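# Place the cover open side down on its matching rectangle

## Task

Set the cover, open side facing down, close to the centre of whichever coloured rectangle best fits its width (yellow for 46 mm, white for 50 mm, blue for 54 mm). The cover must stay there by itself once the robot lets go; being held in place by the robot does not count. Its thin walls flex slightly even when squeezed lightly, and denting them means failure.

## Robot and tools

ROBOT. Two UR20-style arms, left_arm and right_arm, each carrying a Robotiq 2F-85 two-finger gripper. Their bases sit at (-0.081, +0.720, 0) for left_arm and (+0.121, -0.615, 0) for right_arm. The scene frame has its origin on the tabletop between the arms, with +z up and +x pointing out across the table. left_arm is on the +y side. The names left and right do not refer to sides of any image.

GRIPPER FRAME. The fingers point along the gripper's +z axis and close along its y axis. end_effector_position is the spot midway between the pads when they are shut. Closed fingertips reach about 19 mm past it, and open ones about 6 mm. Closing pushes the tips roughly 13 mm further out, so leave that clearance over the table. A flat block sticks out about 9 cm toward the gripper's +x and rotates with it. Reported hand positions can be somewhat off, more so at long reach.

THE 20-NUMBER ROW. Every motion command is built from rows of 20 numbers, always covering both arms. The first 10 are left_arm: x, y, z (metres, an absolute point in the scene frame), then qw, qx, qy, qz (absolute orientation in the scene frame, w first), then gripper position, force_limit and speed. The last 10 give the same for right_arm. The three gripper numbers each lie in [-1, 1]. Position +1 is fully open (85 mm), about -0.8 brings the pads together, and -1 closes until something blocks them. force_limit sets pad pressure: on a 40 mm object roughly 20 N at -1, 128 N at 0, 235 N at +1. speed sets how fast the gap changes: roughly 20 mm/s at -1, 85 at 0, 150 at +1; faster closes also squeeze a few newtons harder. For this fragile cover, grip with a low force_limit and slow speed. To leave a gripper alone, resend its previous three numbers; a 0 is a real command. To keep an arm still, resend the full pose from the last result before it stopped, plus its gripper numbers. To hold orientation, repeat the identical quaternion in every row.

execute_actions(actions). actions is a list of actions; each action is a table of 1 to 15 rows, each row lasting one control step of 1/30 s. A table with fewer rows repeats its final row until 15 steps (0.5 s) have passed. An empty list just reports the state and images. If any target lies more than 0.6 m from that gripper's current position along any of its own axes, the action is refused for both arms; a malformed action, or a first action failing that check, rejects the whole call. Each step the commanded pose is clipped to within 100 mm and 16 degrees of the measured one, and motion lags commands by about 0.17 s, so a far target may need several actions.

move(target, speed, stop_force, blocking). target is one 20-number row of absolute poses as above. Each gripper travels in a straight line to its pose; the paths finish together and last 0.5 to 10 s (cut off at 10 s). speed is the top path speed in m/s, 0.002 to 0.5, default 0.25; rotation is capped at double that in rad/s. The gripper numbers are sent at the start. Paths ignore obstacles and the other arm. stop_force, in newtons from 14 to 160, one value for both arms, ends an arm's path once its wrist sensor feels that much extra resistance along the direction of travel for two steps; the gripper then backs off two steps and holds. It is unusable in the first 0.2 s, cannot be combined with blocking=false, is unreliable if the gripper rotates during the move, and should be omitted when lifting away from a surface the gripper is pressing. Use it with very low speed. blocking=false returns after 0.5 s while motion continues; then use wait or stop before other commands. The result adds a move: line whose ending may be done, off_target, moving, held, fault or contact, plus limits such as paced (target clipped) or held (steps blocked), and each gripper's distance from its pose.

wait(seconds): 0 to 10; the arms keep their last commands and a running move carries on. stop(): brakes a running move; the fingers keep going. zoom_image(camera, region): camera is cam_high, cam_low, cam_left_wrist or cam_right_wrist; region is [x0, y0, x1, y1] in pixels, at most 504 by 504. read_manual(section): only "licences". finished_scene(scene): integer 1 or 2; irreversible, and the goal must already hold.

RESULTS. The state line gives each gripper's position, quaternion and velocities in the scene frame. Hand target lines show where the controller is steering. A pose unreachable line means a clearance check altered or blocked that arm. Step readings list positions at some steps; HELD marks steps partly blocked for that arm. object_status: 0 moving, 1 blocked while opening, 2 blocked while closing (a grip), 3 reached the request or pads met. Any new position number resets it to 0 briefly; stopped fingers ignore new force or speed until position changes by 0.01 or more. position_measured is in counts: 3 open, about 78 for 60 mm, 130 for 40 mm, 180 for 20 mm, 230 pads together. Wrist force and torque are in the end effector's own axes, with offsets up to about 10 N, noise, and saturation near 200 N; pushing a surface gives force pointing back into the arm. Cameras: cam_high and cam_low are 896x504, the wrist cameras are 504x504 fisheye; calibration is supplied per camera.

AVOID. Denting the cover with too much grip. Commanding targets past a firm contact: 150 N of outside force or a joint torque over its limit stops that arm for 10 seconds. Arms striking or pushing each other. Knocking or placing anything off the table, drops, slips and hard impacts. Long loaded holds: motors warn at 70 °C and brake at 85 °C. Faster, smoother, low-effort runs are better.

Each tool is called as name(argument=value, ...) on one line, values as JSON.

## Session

execute_actions(actions=[])

Scene clock: 0.00 s.
left_arm: end_effector_position=(+0.8502, +0.4595, +0.1254) position_measured=3 object_status=3 end_effector_quat_wxyz=(+0.362, +0.903, -0.065, -0.221) end_effector_velocity=(-0.001, +0.000, +0.000) end_effector_angular_velocity=(+0.001, +0.001, -0.000) | right_arm: end_effector_position=(+0.3212, -0.6199, +0.3103) position_measured=3 object_status=3 end_effector_quat_wxyz=(-0.214, -0.235, +0.934, +0.161) end_effector_velocity=(+0.000, -0.000, +0.000) end_effector_angular_velocity=(-0.000, -0.000, -0.000)
Joint positions: left_arm=[-0.022 -1.019  1.887 -2.009 -2.36  -3.044] | right_arm=[-0.589 -2.206  2.548 -1.401 -1.759 -1.212]
Joint velocities: left_arm=[-0.    -0.001  0.001  0.001  0.001  0.   ] | right_arm=[-0. -0. -0. -0. -0.  0.]
Wrist force (N, on the end effector, along its own x y z axes, offset not removed): no reading
Wrist torque (N m, same axes, about the end effector's origin, offset not removed): no reading
Hand target (left_arm): +0.850, +0.459, +0.125; +0.362, +0.903, -0.065, -0.221
Hand target (right_arm): +0.321, -0.620, +0.310; -0.214, -0.235, +0.934, +0.161
camera_calibration (this result's frames):
cam_left_wrist: T_world_to_cam=[[0.0439195, -0.745979, 0.66452, 0.228434], [-0.71272, 0.442715, 0.54409, 0.359832], [-0.700073, -0.497512, -0.51223, 1.03705], [0, 0, 0, 1]] pos_world=[0.972435, 0.527047, 0.183627]
cam_right_wrist: T_world_to_cam=[[-0.403993, 0.839889, 0.362457, 0.543002], [0.885426, 0.458572, -0.0757158, 0.0492151], [-0.229806, 0.29034, -0.92892, 0.6895], [0, 0, 0, 1]] pos_world=[0.334244, -0.67882, 0.447402]

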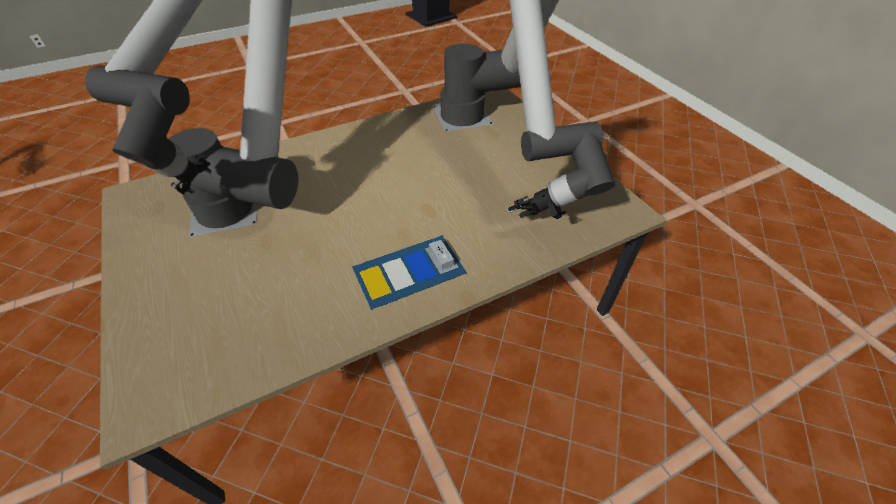

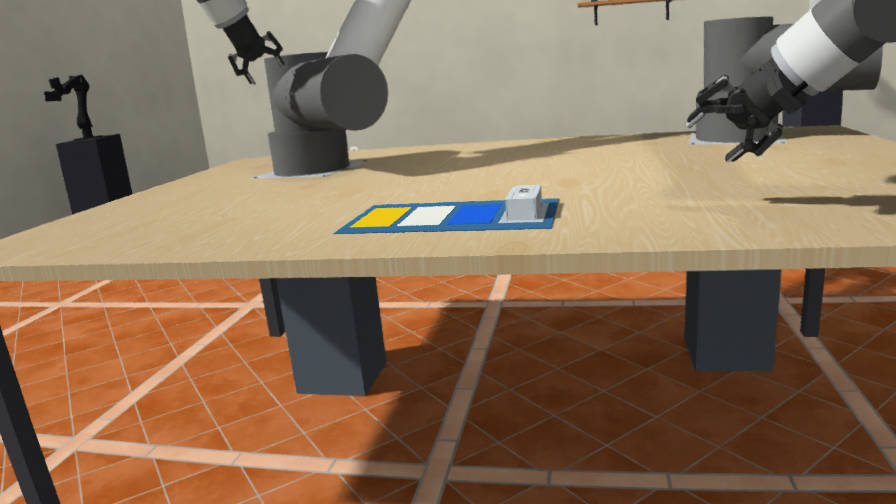

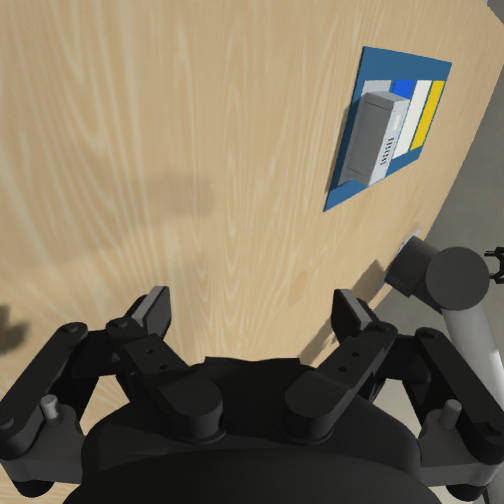

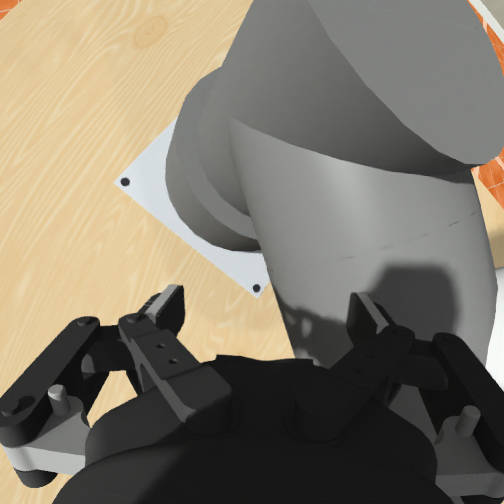

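zoom_image(camera="cam_high", region=[345, 225, 475, 320])

zoom_image(camera="cam_high", region=[410, 228, 470, 288])

zoom_image(camera="cam_low", region=[485, 175, 570, 240])

zoom_image(camera="cam_left_wrist", region=[310, 35, 470, 220])

zoom_image(camera="cam_high", region=[495, 170, 575, 240])

Region (345, 225, 475, 320) of cam_high's 896x504 image, scaled by 3.877, with more detail than that image has; it fills the top 368 rows of this view, and the rest is white.

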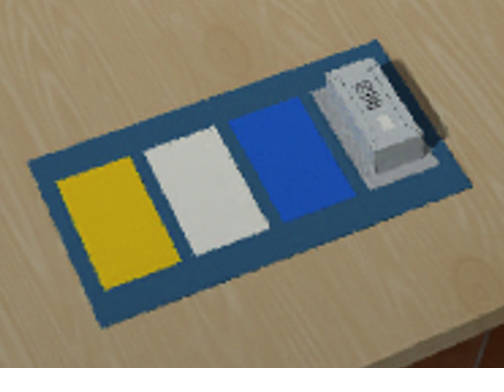

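Region (410, 228, 470, 288) of cam_high's 896x504 image, scaled by 8.400, with more detail than that image has.

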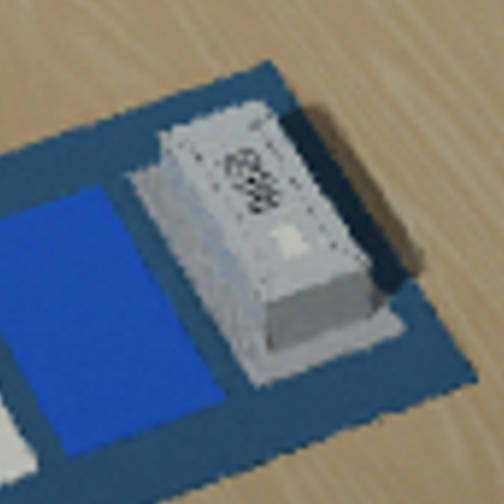

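Region (485, 175, 570, 240) of cam_low's 896x504 image, scaled by 5.929, with more detail than that image has; it fills the top 385 rows of this view, and the rest is white.

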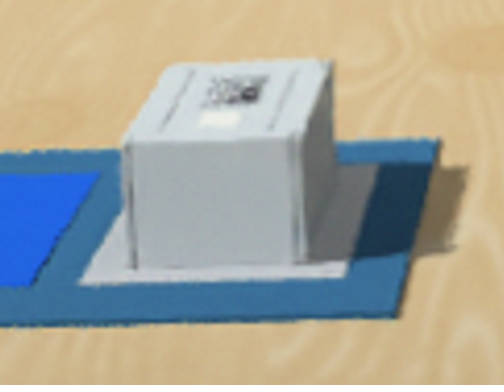

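Region (310, 35, 470, 220) of cam_left_wrist's 504x504 image, scaled by 2.724, with more detail than that image has; it fills the left 436 columns of this view, and the rest is white.

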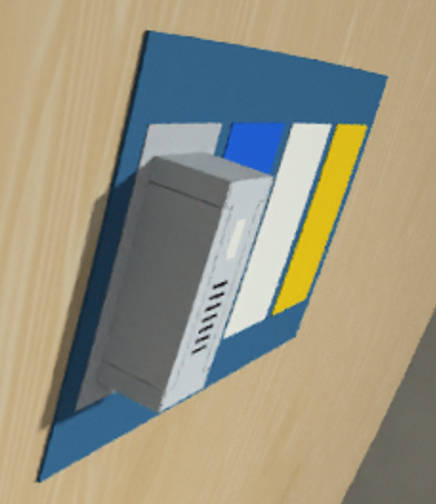

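Region (495, 170, 575, 240) of cam_high's 896x504 image, scaled by 6.300, with more detail than that image has; it fills the top 441 rows of this view, and the rest is white.

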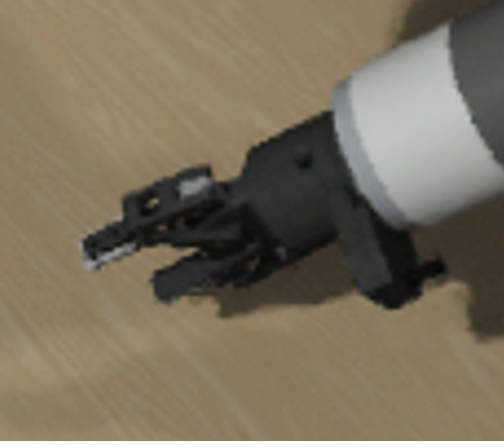

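execute_actions(actions=[[[0.8502,0.45945,0.12539,0.3620,0.9033,-0.0650,-0.2210,0.59,-1,-0.5,0.3212,-0.6199,0.3103,-0.214,-0.235,0.934,0.161,1,-1,-1],[0.85018,0.45912,0.12534,0.3617,0.9034,-0.0650,-0.2208,0.59,-1,-0.5,0.3212,-0.6199,0.3103,-0.214,-0.235,0.934,0.161,1,-1,-1],[0.85013,0.45826,0.12519,0.3608,0.9039,-0.0648,-0.2203,0.59,-1,-0.5,0.3212,-0.6199,0.3103,-0.214,-0.235,0.934,0.161,1,-1,-1],[0.85005,0.45667,0.12493,0.3592,0.9048,-0.0646,-0.2193,0.59,-1,-0.5,0.3212,-0.6199,0.3103,-0.214,-0.235,0.934,0.161,1,-1,-1],[0.84992,0.45419,0.12451,0.3566,0.9063,-0.0642,-0.2177,0.59,-1,-0.5,0.3212,-0.6199,0.3103,-0.214,-0.235,0.934,0.161,1,-1,-1],[0.84973,0.45069,0.12393,0.3531,0.9082,-0.0637,-0.2155,0.59,-1,-0.5,0.3212,-0.6199,0.3103,-0.214,-0.235,0.934,0.161,1,-1,-1],[0.84948,0.44609,0.12316,0.3483,0.9108,-0.0630,-0.2127,0.59,-1,-0.5,0.3212,-0.6199,0.3103,-0.214,-0.235,0.934,0.161,1,-1,-1],[0.84917,0.44033,0.12219,0.3424,0.9139,-0.0621,-0.2090,0.59,-1,-0.5,0.3212,-0.6199,0.3103,-0.214,-0.235,0.934,0.161,1,-1,-1],[0.84880,0.43338,0.12103,0.3352,0.9176,-0.0610,-0.2046,0.59,-1,-0.5,0.3212,-0.6199,0.3103,-0.214,-0.235,0.934,0.161,1,-1,-1],[0.84837,0.42523,0.11966,0.3267,0.9219,-0.0598,-0.1995,0.59,-1,-0.5,0.3212,-0.6199,0.3103,-0.214,-0.235,0.934,0.161,1,-1,-1],[0.84787,0.41593,0.11811,0.3170,0.9266,-0.0583,-0.1935,0.59,-1,-0.5,0.3212,-0.6199,0.3103,-0.214,-0.235,0.934,0.161,1,-1,-1],[0.84731,0.40552,0.11637,0.3060,0.9318,-0.0567,-0.1868,0.59,-1,-0.5,0.3212,-0.6199,0.3103,-0.214,-0.235,0.934,0.161,1,-1,-1],[0.84670,0.39406,0.11445,0.2939,0.9372,-0.0549,-0.1794,0.59,-1,-0.5,0.3212,-0.6199,0.3103,-0.214,-0.235,0.934,0.161,1,-1,-1],[0.84604,0.38166,0.11237,0.2807,0.9429,-0.0530,-0.1714,0.59,-1,-0.5,0.3212,-0.6199,0.3103,-0.214,-0.235,0.934,0.161,1,-1,-1],[0.84533,0.36841,0.11015,0.2666,0.9486,-0.0508,-0.1627,0.59,-1,-0.5,0.3212,-0.6199,0.3103,-0.214,-0.235,0.934,0.161,1,-1,-1]],[[0.84458,0.35443,0.10781,0.2515,0.9544,-0.0486,-0.1536,0.59,-1,-0.5,0.3212,-0.6199,0.3103,-0.214,-0.235,0.934,0.161,1,-1,-1],[0.84380,0.33985,0.10537,0.2358,0.9600,-0.0462,-0.1439,0.59,-1,-0.5,0.3212,-0.6199,0.3103,-0.214,-0.235,0.934,0.161,1,-1,-1],[0.84300,0.32483,0.10286,0.2194,0.9654,-0.0438,-0.1339,0.59,-1,-0.5,0.3212,-0.6199,0.3103,-0.214,-0.235,0.934,0.161,1,-1,-1],[0.84218,0.30949,0.10029,0.2026,0.9705,-0.0413,-0.1237,0.59,-1,-0.5,0.3212,-0.6199,0.3103,-0.214,-0.235,0.934,0.161,1,-1,-1],[0.84135,0.29400,0.09770,0.1856,0.9753,-0.0387,-0.1133,0.59,-1,-0.5,0.3212,-0.6199,0.3103,-0.214,-0.235,0.934,0.161,1,-1,-1],[0.84052,0.27851,0.09511,0.1684,0.9797,-0.0361,-0.1028,0.59,-1,-0.5,0.3212,-0.6199,0.3103,-0.214,-0.235,0.934,0.161,1,-1,-1],[0.83970,0.26317,0.09254,0.1514,0.9836,-0.0335,-0.0924,0.59,-1,-0.5,0.3212,-0.6199,0.3103,-0.214,-0.235,0.934,0.161,1,-1,-1],[0.83890,0.24815,0.09003,0.1347,0.9870,-0.0310,-0.0822,0.59,-1,-0.5,0.3212,-0.6199,0.3103,-0.214,-0.235,0.934,0.161,1,-1,-1],[0.83812,0.23357,0.08759,0.1184,0.9899,-0.0285,-0.0723,0.59,-1,-0.5,0.3212,-0.6199,0.3103,-0.214,-0.235,0.934,0.161,1,-1,-1],[0.83737,0.21959,0.08525,0.1027,0.9924,-0.0262,-0.0627,0.59,-1,-0.5,0.3212,-0.6199,0.3103,-0.214,-0.235,0.934,0.161,1,-1,-1],[0.83666,0.20634,0.08303,0.0878,0.9944,-0.0239,-0.0536,0.59,-1,-0.5,0.3212,-0.6199,0.3103,-0.214,-0.235,0.934,0.161,1,-1,-1],[0.83600,0.19394,0.08095,0.0739,0.9960,-0.0218,-0.0451,0.59,-1,-0.5,0.3212,-0.6199,0.3103,-0.214,-0.235,0.934,0.161,1,-1,-1],[0.83539,0.18248,0.07903,0.0610,0.9973,-0.0198,-0.0372,0.59,-1,-0.5,0.3212,-0.6199,0.3103,-0.214,-0.235,0.934,0.161,1,-1,-1],[0.83483,0.17207,0.07729,0.0492,0.9982,-0.0180,-0.0300,0.59,-1,-0.5,0.3212,-0.6199,0.3103,-0.214,-0.235,0.934,0.161,1,-1,-1],[0.83433,0.16277,0.07574,0.0387,0.9988,-0.0164,-0.0236,0.59,-1,-0.5,0.3212,-0.6199,0.3103,-0.214,-0.235,0.934,0.161,1,-1,-1]],[[0.83390,0.15462,0.07437,0.0295,0.9993,-0.0150,-0.0180,0.59,-1,-0.5,0.3212,-0.6199,0.3103,-0.214,-0.235,0.934,0.161,1,-1,-1],[0.83353,0.14767,0.07321,0.0217,0.9996,-0.0138,-0.0132,0.59,-1,-0.5,0.3212,-0.6199,0.3103,-0.214,-0.235,0.934,0.161,1,-1,-1],[0.83322,0.14191,0.07224,0.0152,0.9998,-0.0128,-0.0093,0.59,-1,-0.5,0.3212,-0.6199,0.3103,-0.214,-0.235,0.934,0.161,1,-1,-1],[0.83297,0.13731,0.07147,0.0100,0.9999,-0.0120,-0.0061,0.59,-1,-0.5,0.3212,-0.6199,0.3103,-0.214,-0.235,0.934,0.161,1,-1,-1],[0.83278,0.13381,0.07089,0.0060,0.9999,-0.0114,-0.0037,0.59,-1,-0.5,0.3212,-0.6199,0.3103,-0.214,-0.235,0.934,0.161,1,-1,-1],[0.83265,0.13133,0.07047,0.0032,0.9999,-0.0110,-0.0020,0.59,-1,-0.5,0.3212,-0.6199,0.3103,-0.214,-0.235,0.934,0.161,1,-1,-1],[0.83257,0.12974,0.07021,0.0014,0.9999,-0.0107,-0.0009,0.59,-1,-0.5,0.3212,-0.6199,0.3103,-0.214,-0.235,0.934,0.161,1,-1,-1],[0.83252,0.12888,0.07006,0.0004,0.99995,-0.0105,-0.0003,0.59,-1,-0.5,0.3212,-0.6199,0.3103,-0.214,-0.235,0.934,0.161,1,-1,-1],[0.8325,0.12855,0.07001,0.0001,0.99995,-0.0105,0,0.59,-1,-0.5,0.3212,-0.6199,0.3103,-0.214,-0.235,0.934,0.161,1,-1,-1],[0.8325,0.1285,0.070,0,0.99995,-0.0105,0,0.59,-1,-0.5,0.3212,-0.6199,0.3103,-0.214,-0.235,0.934,0.161,1,-1,-1]]])

Scene clock: 90.80 s.
left_arm: end_effector_position=(+0.8324, +0.1309, +0.0713) position_measured=54 object_status=3 end_effector_quat_wxyz=(+0.005, +1.000, -0.012, -0.002) end_effector_velocity=(+0.001, -0.020, -0.012) end_effector_angular_velocity=(+0.085, -0.030, +0.023) | right_arm: end_effector_position=(+0.3212, -0.6199, +0.3103) position_measured=3 object_status=3 end_effector_quat_wxyz=(-0.214, -0.235, +0.934, +0.161) end_effector_velocity=(-0.000, +0.000, -0.000) end_effector_angular_velocity=(+0.000, +0.000, +0.000)
Joint positions: left_arm=[-0.552 -1.034  1.909 -2.45  -1.58  -3.874] | right_arm=[-0.589 -2.206  2.548 -1.401 -1.759 -1.213]
Joint velocities: left_arm=[-0.04   0.02  -0.027  0.043  0.083 -0.063] | right_arm=[ 0.001  0.     0.     0.    -0.     0.   ]
Wrist force (N, on the end effector, along its own x y z axes, offset not removed): left_arm=[-4.5 -5.0 4.6] | right_arm=[-0.2 -5.8 3.3]
Wrist torque (N m, same axes, about the end effector's origin, offset not removed): left_arm=[-1.04 0.63 0.26] | right_arm=[-1.10 0.62 -0.05]
Hand target (left_arm): +0.833, +0.128, +0.070; +0.000, +1.000, -0.011, +0.000
Hand target (right_arm): +0.321, -0.620, +0.310; -0.214, -0.235, +0.934, +0.161
Off the commanded pose (left_arm): 0.003 m, 1 deg.
Off the commanded pose (right_arm): 0.000 m, 0 deg.
Step readings (end_effector_position; steps 1 to 15: 1st action; 16 to 30: 2nd action; 31 to 45: 3rd action):
0: left_arm (+0.8502, +0.4595, +0.1254) | right_arm (+0.3212, -0.6199, +0.3103)
1: left_arm (+0.8502, +0.4595, +0.1254) | right_arm (+0.3212, -0.6199, +0.3103)
2: left_arm (+0.8501, +0.4595, +0.1254) | right_arm (+0.3212, -0.6199, +0.3103)
4: left_arm (+0.8501, +0.4593, +0.1254) | right_arm (+0.3212, -0.6199, +0.3103)
8: left_arm (+0.8500, +0.4549, +0.1247) | right_arm (+0.3212, -0.6199, +0.3103)
15: left_arm (+0.8469, +0.4174, +0.1191) | right_arm (+0.3212, -0.6199, +0.3103)
16: left_arm (+0.8464, +0.4081, +0.1179) | right_arm (+0.3212, -0.6199, +0.3103)
17: left_arm (+0.8458, +0.3980, +0.1165) | right_arm (+0.3212, -0.6199, +0.3103)
19: left_arm (+0.8446, +0.3750, +0.1137) | right_arm (+0.3212, -0.6199, +0.3103)
23: left_arm (+0.8422, +0.3209, +0.1073) | right_arm (+0.3212, -0.6199, +0.3103)
30: left_arm (+0.8364, +0.2208, +0.0933) | right_arm (+0.3212, -0.6199, +0.3103)
31: left_arm (+0.8355, +0.2082, +0.0911) | right_arm (+0.3212, -0.6199, +0.3103)
32: left_arm (+0.8347, +0.1964, +0.0889) | right_arm (+0.3212, -0.6199, +0.3103)
34: left_arm (+0.8334, +0.1757, +0.0845) | right_arm (+0.3212, -0.6199, +0.3103)
38: left_arm (+0.8323, +0.1471, +0.0772) | right_arm (+0.3212, -0.6199, +0.3103)
45: end_effector_position above
camera_calibration (this result's frames):
cam_left_wrist: T_world_to_cam=[[-0.012093, -0.999862, -0.0114249, 0.148169], [-0.950347, 0.00793947, 0.311091, 0.793416], [-0.310957, 0.0146197, -0.950311, 0.473741], [0, 0, 0, 1]] pos_world=[0.903126, 0.134923, 0.20507]
cam_right_wrist: T_world_to_cam=[[-0.404392, 0.839388, 0.363174, 0.542617], [0.885159, 0.459119, -0.0755224, 0.0496223], [-0.230133, 0.290926, -0.928656, 0.689874], [0, 0, 0, 1]] pos_world=[0.334269, -0.67895, 0.447338]

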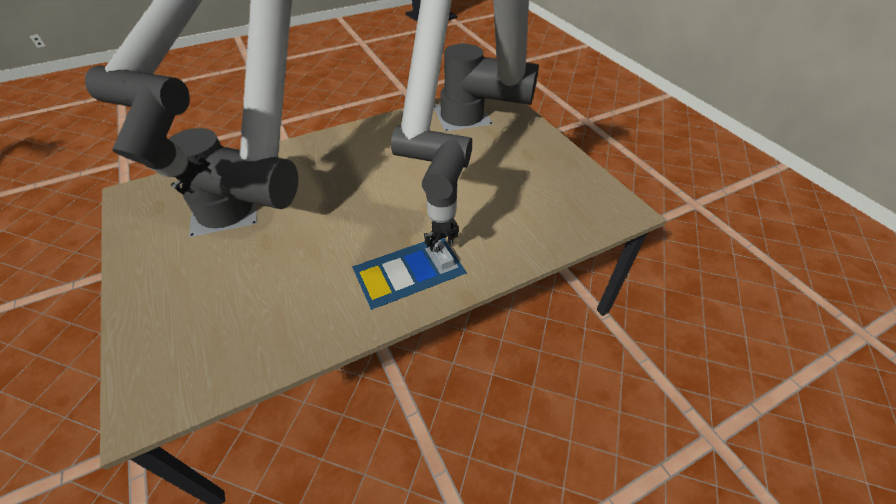

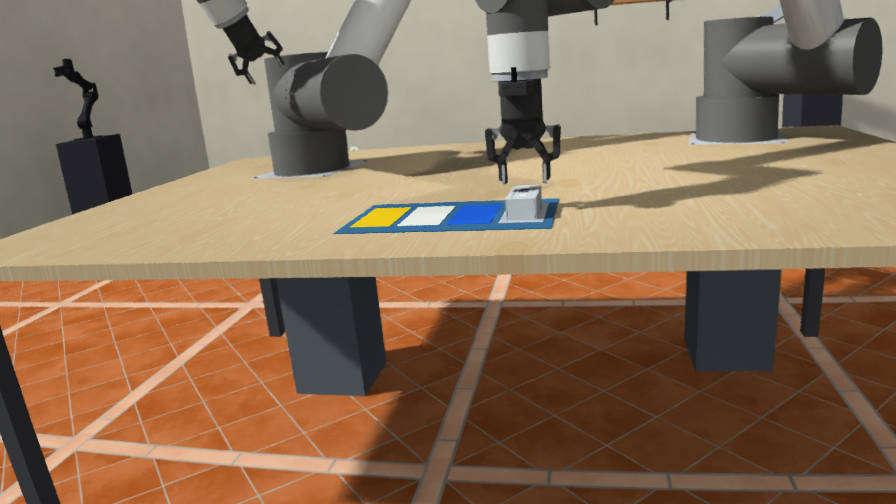

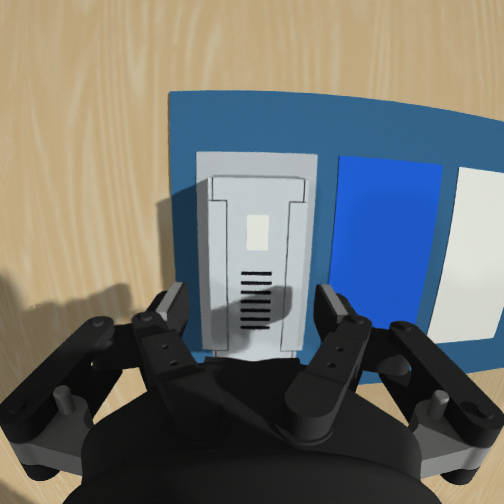

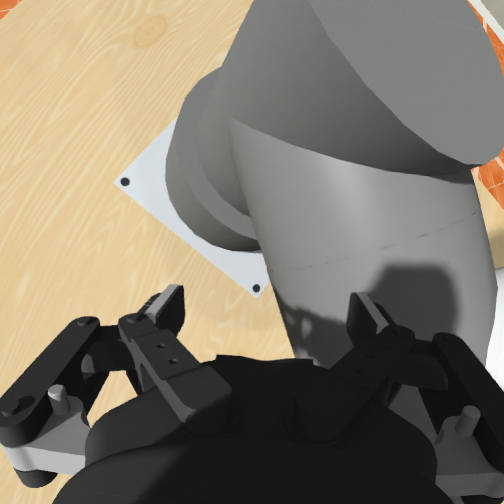

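execute_actions(actions=[])

zoom_image(camera="cam_left_wrist", region=[180, 140, 330, 270])

zoom_image(camera="cam_left_wrist", region=[160, 250, 345, 370])

zoom_image(camera="cam_left_wrist", region=[300, 140, 470, 350])

zoom_image(camera="cam_low", region=[475, 130, 575, 235])

Scene clock: 94.03 s.
left_arm: end_effector_position=(+0.8325, +0.1284, +0.0702) position_measured=54 object_status=3 end_effector_quat_wxyz=(+0.000, +1.000, -0.011, +0.000) end_effector_velocity=(+0.000, -0.000, +0.000) end_effector_angular_velocity=(-0.000, -0.001, -0.001) | right_arm: end_effector_position=(+0.3212, -0.6199, +0.3103) position_measured=3 object_status=3 end_effector_quat_wxyz=(-0.214, -0.235, +0.934, +0.161) end_effector_velocity=(+0.000, -0.000, +0.000) end_effector_angular_velocity=(+0.000, +0.000, +0.000)
Joint positions: left_arm=[-0.557 -1.032  1.905 -2.445 -1.571 -3.881] | right_arm=[-0.589 -2.206  2.548 -1.401 -1.759 -1.213]
Joint velocities: left_arm=[-0.    -0.     0.    -0.002  0.001  0.   ] | right_arm=[ 0.     0.001 -0.001 -0.     0.     0.   ]
Wrist force (N, on the end effector, along its own x y z axes, offset not removed): left_arm=[-1.6 -3.4 4.2] | right_arm=[-0.7 -4.2 2.8]
Wrist torque (N m, same axes, about the end effector's origin, offset not removed): left_arm=[-0.71 0.09 0.23] | right_arm=[-0.81 0.77 -0.06]
Hand target (left_arm): +0.833, +0.128, +0.070; +0.000, +1.000, -0.011, +0.000
Hand target (right_arm): +0.321, -0.620, +0.310; -0.214, -0.235, +0.934, +0.161
Off the commanded pose (left_arm): 0.000 m, 0 deg.
Off the commanded pose (right_arm): 0.000 m, 0 deg.
camera_calibration (this result's frames):
cam_left_wrist: T_world_to_cam=[[-0.00944565, -0.999732, -0.0211241, 0.14408], [-0.951463, 0.00248682, 0.307754, 0.795776], [-0.307619, 0.0230057, -0.951231, 0.468927], [0, 0, 0, 1]] pos_world=[0.902763, 0.131274, 0.204199]
cam_right_wrist: T_world_to_cam=[[-0.404392, 0.839388, 0.363174, 0.542617], [0.885159, 0.459119, -0.0755224, 0.0496221], [-0.230132, 0.290926, -0.928656, 0.689874], [0, 0, 0, 1]] pos_world=[0.334269, -0.678951, 0.447339]

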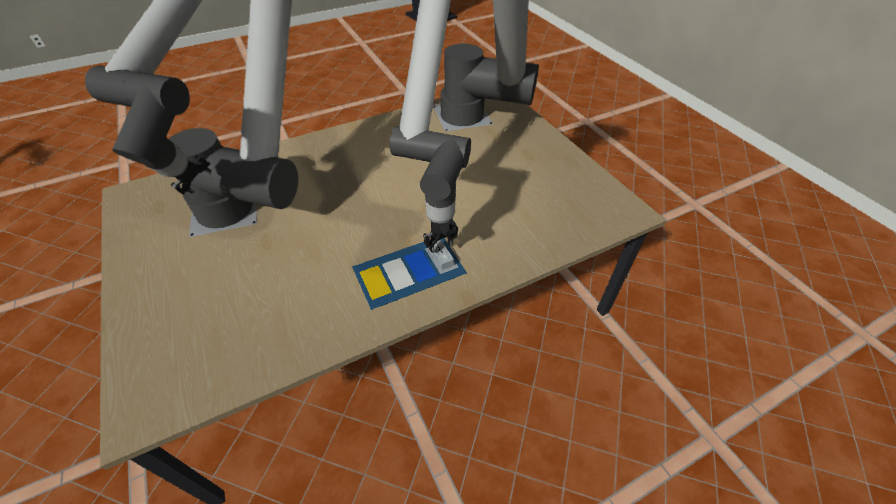

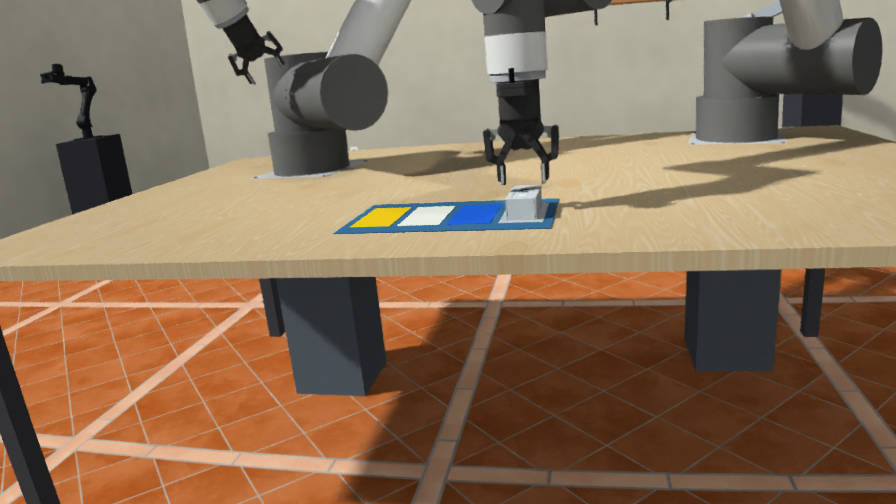

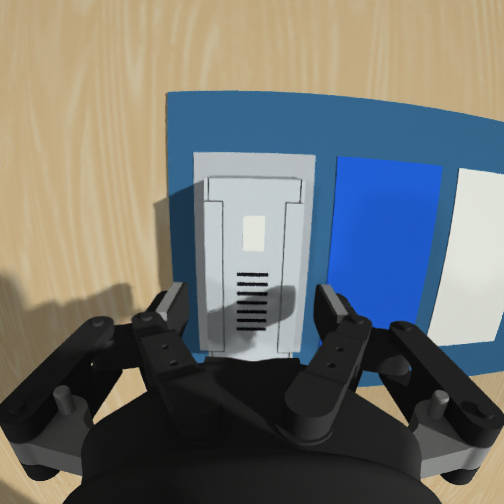

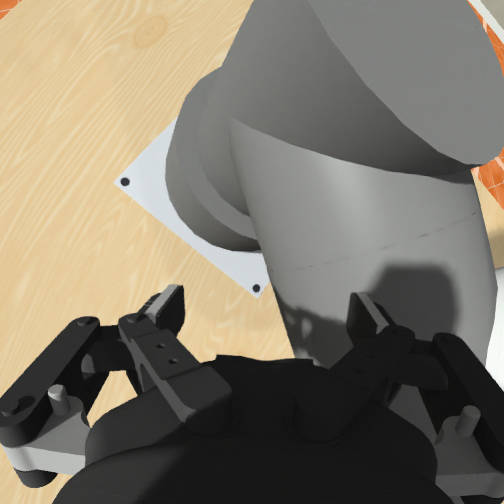

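Region (180, 140, 330, 270) of cam_left_wrist's 504x504 image, scaled by 3.360, with more detail than that image has; it fills the top 437 rows of this view, and the rest is white.

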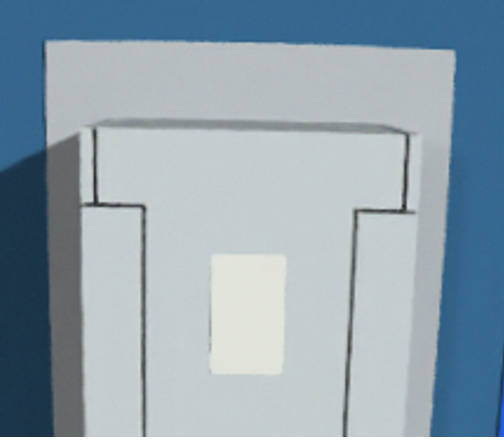

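Region (160, 250, 345, 370) of cam_left_wrist's 504x504 image, scaled by 2.724, with more detail than that image has; it fills the top 327 rows of this view, and the rest is white.

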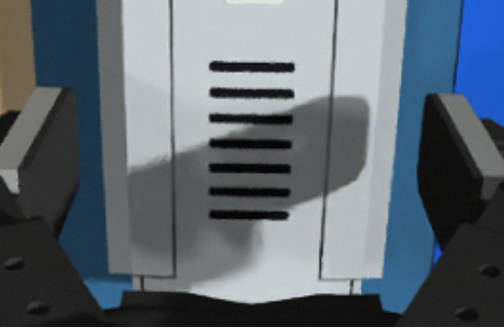

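Region (300, 140, 470, 350) of cam_left_wrist's 504x504 image, scaled by 2.400, with more detail than that image has; it fills the left 408 columns of this view, and the rest is white.

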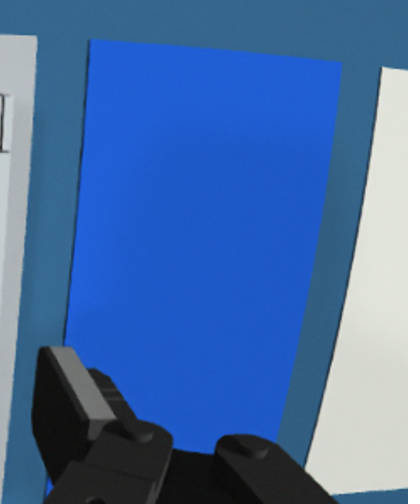

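Region (475, 130, 575, 235) of cam_low's 896x504 image, scaled by 4.800, with more detail than that image has; it fills the left 480 columns of this view, and the rest is white.

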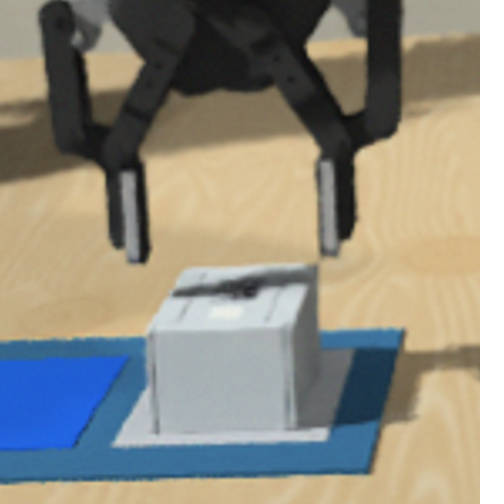

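execute_actions(actions=[[[0.8325,0.1285,0.06981,0,0.99995,-0.0105,0,0.41,-1,0,0.3212,-0.6199,0.3103,-0.214,-0.235,0.934,0.161,1,-1,-1],[0.8325,0.1285,0.06865,0,0.99995,-0.0105,0,0.41,-1,0,0.3212,-0.6199,0.3103,-0.214,-0.235,0.934,0.161,1,-1,-1],[0.8325,0.12846,0.06607,0,0.99995,-0.0105,0,0.41,-1,0,0.3212,-0.6199,0.3103,-0.214,-0.235,0.934,0.161,1,-1,-1],[0.8325,0.12842,0.06202,0,0.99995,-0.0105,0,0.41,-1,0,0.3212,-0.6199,0.3103,-0.214,-0.235,0.934,0.161,1,-1,-1],[0.8325,0.12836,0.05683,0,0.99995,-0.0105,0,0.41,-1,0,0.3212,-0.6199,0.3103,-0.214,-0.235,0.934,0.161,1,-1,-1],[0.8325,0.1283,0.0510,0,0.99995,-0.0105,0,0.41,-1,0,0.3212,-0.6199,0.3103,-0.214,-0.235,0.934,0.161,1,-1,-1],[0.8325,0.12824,0.04517,0,0.99995,-0.0105,0,0.41,-1,0,0.3212,-0.6199,0.3103,-0.214,-0.235,0.934,0.161,1,-1,-1],[0.8325,0.12818,0.03998,0,0.99995,-0.0105,0,0.41,-1,0,0.3212,-0.6199,0.3103,-0.214,-0.235,0.934,0.161,1,-1,-1],[0.8325,0.12814,0.03593,0,0.99995,-0.0105,0,0.41,-1,0,0.3212,-0.6199,0.3103,-0.214,-0.235,0.934,0.161,1,-1,-1],[0.8325,0.1281,0.03335,0,0.99995,-0.0105,0,0.41,-1,0,0.3212,-0.6199,0.3103,-0.214,-0.235,0.934,0.161,1,-1,-1],[0.8325,0.1281,0.03219,0,0.99995,-0.0105,0,0.41,-1,0,0.3212,-0.6199,0.3103,-0.214,-0.235,0.934,0.161,1,-1,-1],[0.8325,0.1281,0.0320,0,0.99995,-0.0105,0,0.41,-1,0,0.3212,-0.6199,0.3103,-0.214,-0.235,0.934,0.161,1,-1,-1],[0.8325,0.1281,0.0320,0,0.99995,-0.0105,0,0.41,-1,0,0.3212,-0.6199,0.3103,-0.214,-0.235,0.934,0.161,1,-1,-1],[0.8325,0.1281,0.0320,0,0.99995,-0.0105,0,-1,-1,-1,0.3212,-0.6199,0.3103,-0.214,-0.235,0.934,0.161,1,-1,-1],[0.8325,0.1281,0.0320,0,0.99995,-0.0105,0,-1,-1,-1,0.3212,-0.6199,0.3103,-0.214,-0.235,0.934,0.161,1,-1,-1]],[[0.8325,0.1281,0.0320,0,0.99995,-0.0105,0,-1,-1,-1,0.3212,-0.6199,0.3103,-0.214,-0.235,0.934,0.161,1,-1,-1]]])

Scene clock: 129.53 s.
left_arm: end_effector_position=(+0.8325, +0.1281, +0.0321) position_measured=100 object_status=0 end_effector_quat_wxyz=(+0.000, +1.000, -0.010, +0.000) end_effector_velocity=(+0.002, -0.000, +0.001) end_effector_angular_velocity=(-0.002, -0.002, +0.001) | right_arm: end_effector_position=(+0.3212, -0.6199, +0.3103) position_measured=3 object_status=3 end_effector_quat_wxyz=(-0.214, -0.235, +0.934, +0.161) end_effector_velocity=(+0.000, +0.000, +0.000) end_effector_angular_velocity=(-0.001, -0.001, +0.002)
Joint positions: left_arm=[-0.557 -0.995  1.915 -2.491 -1.571 -3.882] | right_arm=[-0.589 -2.206  2.548 -1.401 -1.759 -1.213]
Joint velocities: left_arm=[ 0.001 -0.    -0.001 -0.001  0.     0.   ] | right_arm=[ 0.002 -0.001 -0.    -0.    -0.     0.   ]
Wrist force (N, on the end effector, along its own x y z axes, offset not removed): left_arm=[-1.6 -2.1 -0.2] | right_arm=[-1.7 -4.6 3.3]
Wrist torque (N m, same axes, about the end effector's origin, offset not removed): left_arm=[-0.27 0.00 0.26] | right_arm=[-0.81 0.87 -0.07]
Hand target (left_arm): +0.833, +0.128, +0.032; -0.000, +1.000, -0.010, -0.000
Hand target (right_arm): +0.321, -0.620, +0.310; -0.214, -0.235, +0.934, +0.161
Off the commanded pose (left_arm): 0.000 m, 0 deg.
Off the commanded pose (right_arm): 0.000 m, 0 deg.
Step readings (end_effector_position; steps 1 to 15: 1st action; 16 to 30: 2nd action):
0: left_arm (+0.8325, +0.1284, +0.0702) | right_arm (+0.3212, -0.6199, +0.3103)
1: left_arm (+0.8325, +0.1284, +0.0702) | right_arm (+0.3212, -0.6199, +0.3103)
2: left_arm (+0.8325, +0.1284, +0.0701) | right_arm (+0.3212, -0.6199, +0.3103)
4: left_arm (+0.8326, +0.1284, +0.0694) | right_arm (+0.3212, -0.6199, +0.3103)
8: left_arm (+0.8326, +0.1283, +0.0600) | right_arm (+0.3212, -0.6199, +0.3103)
15: left_arm (+0.8324, +0.1282, +0.0371) | right_arm (+0.3212, -0.6199, +0.3103)
16: left_arm (+0.8324, +0.1282, +0.0358) | right_arm (+0.3212, -0.6199, +0.3103)
17: left_arm (+0.8324, +0.1282, +0.0348) | right_arm (+0.3212, -0.6199, +0.3103)
19: left_arm (+0.8325, +0.1281, +0.0336) | right_arm (+0.3212, -0.6199, +0.3103)
23: left_arm (+0.8325, +0.1281, +0.0325) | right_arm (+0.3212, -0.6199, +0.3103)
30: end_effector_position above
camera_calibration (this result's frames):
cam_left_wrist: T_world_to_cam=[[-0.0093409, -0.999727, -0.02143, 0.142863], [-0.951389, 0.00228741, 0.307982, 0.807443], [-0.307849, 0.0232651, -0.951151, 0.432898], [0, 0, 0, 1]] pos_world=[0.902794, 0.130906, 0.166135]
cam_right_wrist: T_world_to_cam=[[-0.404392, 0.839388, 0.363174, 0.542616], [0.885159, 0.459119, -0.0755225, 0.0496221], [-0.230133, 0.290926, -0.928655, 0.689874], [0, 0, 0, 1]] pos_world=[0.334269, -0.678951, 0.447338]

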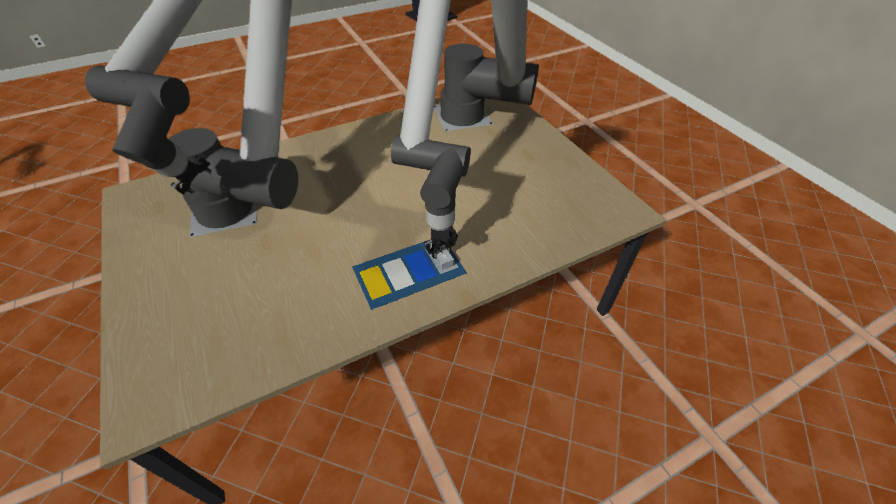

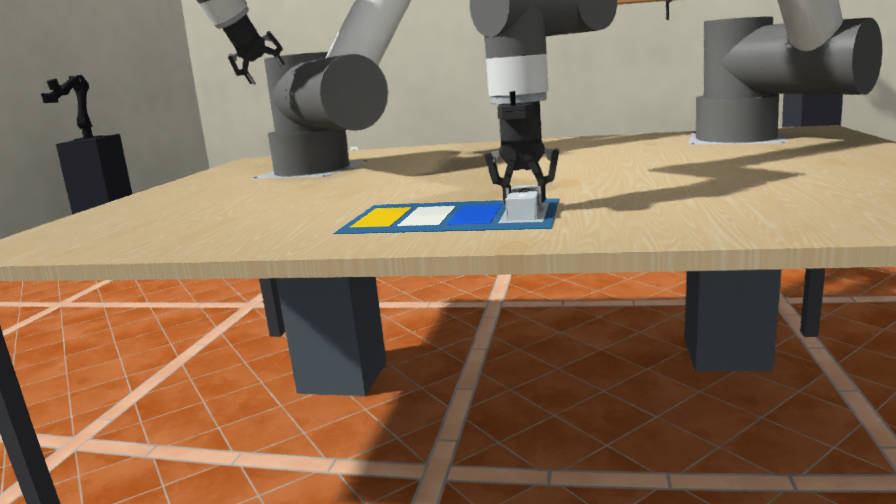

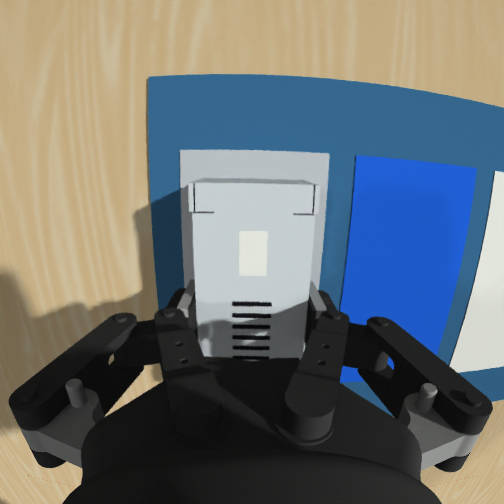

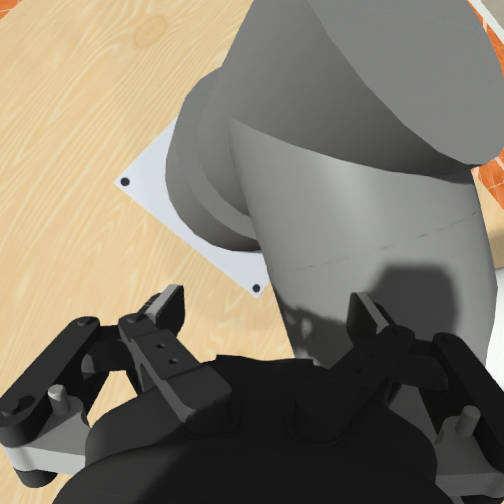

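execute_actions(actions=[])

zoom_image(camera="cam_left_wrist", region=[170, 135, 340, 270])

Scene clock: 134.13 s.
left_arm: end_effector_position=(+0.8325, +0.1281, +0.0320) position_measured=100 object_status=2 end_effector_quat_wxyz=(+0.000, +1.000, -0.010, +0.000) end_effector_velocity=(-0.000, +0.000, +0.001) end_effector_angular_velocity=(+0.000, +0.001, +0.000) | right_arm: end_effector_position=(+0.3212, -0.6199, +0.3103) position_measured=3 object_status=3 end_effector_quat_wxyz=(-0.214, -0.235, +0.934, +0.161) end_effector_velocity=(-0.000, +0.000, -0.000) end_effector_angular_velocity=(-0.000, -0.001, +0.000)
Joint positions: left_arm=[-0.557 -0.995  1.915 -2.491 -1.571 -3.882] | right_arm=[-0.589 -2.206  2.548 -1.401 -1.759 -1.213]
Joint velocities: left_arm=[ 0.    -0.001  0.     0.002 -0.     0.   ] | right_arm=[-0.    -0.001  0.001 -0.001  0.    -0.   ]
Wrist force (N, on the end effector, along its own x y z axes, offset not removed): left_arm=[-3.7 -1.8 -2.6] | right_arm=[-0.1 -7.3 5.0]
Wrist torque (N m, same axes, about the end effector's origin, offset not removed): left_arm=[-0.41 0.60 0.25] | right_arm=[-1.45 0.56 0.00]
Hand target (left_arm): +0.833, +0.128, +0.032; -0.000, +1.000, -0.010, -0.000
Hand target (right_arm): +0.321, -0.620, +0.310; -0.214, -0.235, +0.934, +0.161
Off the commanded pose (left_arm): 0.000 m, 0 deg.
Off the commanded pose (right_arm): 0.000 m, 0 deg.
camera_calibration (this result's frames):
cam_left_wrist: T_world_to_cam=[[-0.00934304, -0.999726, -0.0214846, 0.142893], [-0.951372, 0.00227128, 0.308037, 0.807434], [-0.307904, 0.0233178, -0.951132, 0.432809], [0, 0, 0, 1]] pos_world=[0.902769, 0.130928, 0.166008]
cam_right_wrist: T_world_to_cam=[[-0.404392, 0.839388, 0.363174, 0.542617], [0.885159, 0.459119, -0.0755224, 0.049622], [-0.230133, 0.290926, -0.928655, 0.689874], [0, 0, 0, 1]] pos_world=[0.334269, -0.678951, 0.447339]

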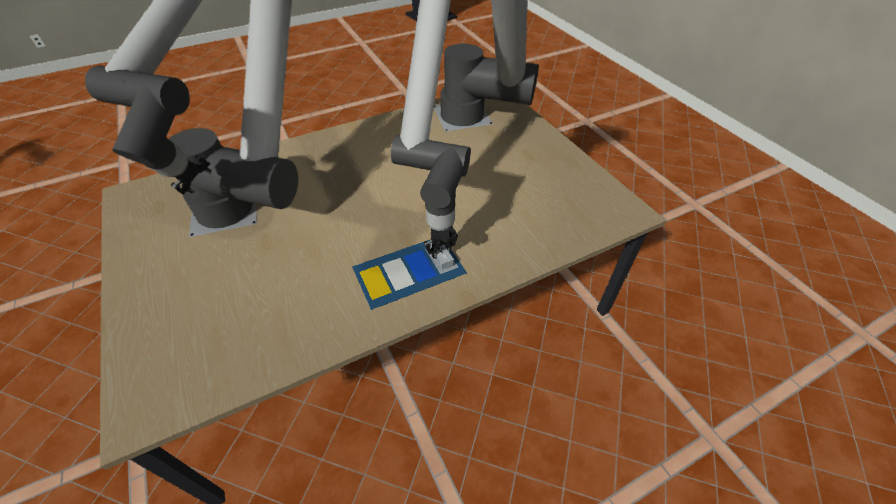

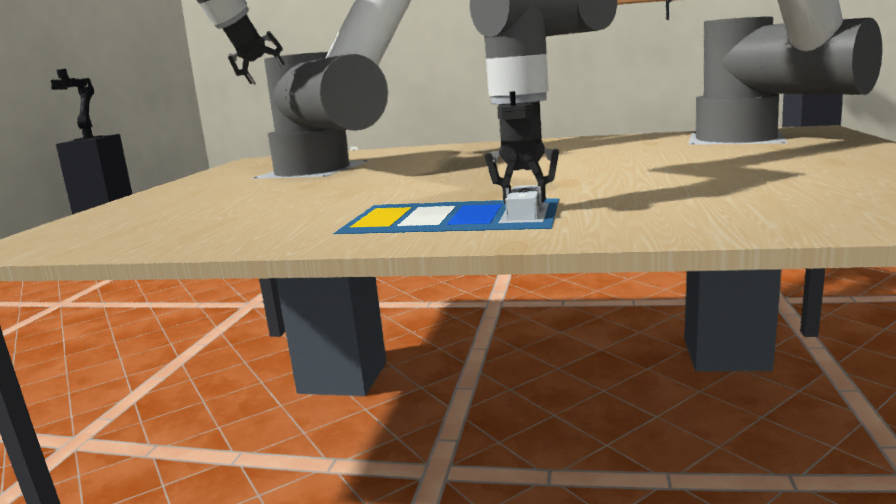

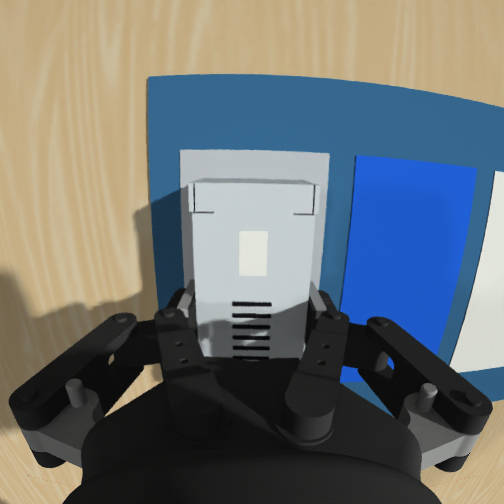

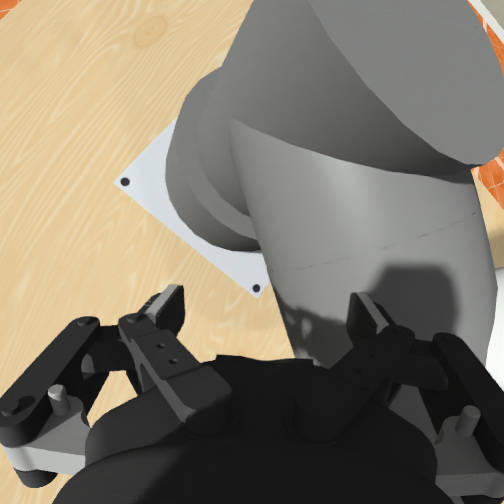

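Region (170, 135, 340, 270) of cam_left_wrist's 504x504 image, scaled by 2.965, with more detail than that image has; it fills the top 400 rows of this view, and the rest is white.

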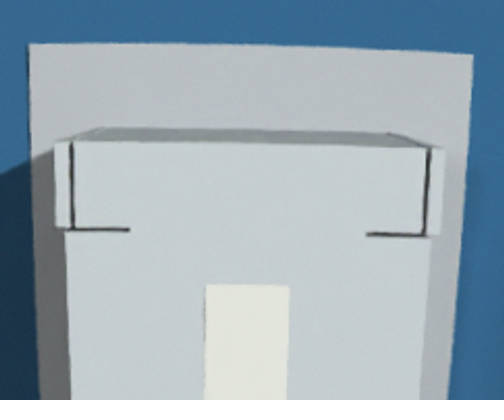

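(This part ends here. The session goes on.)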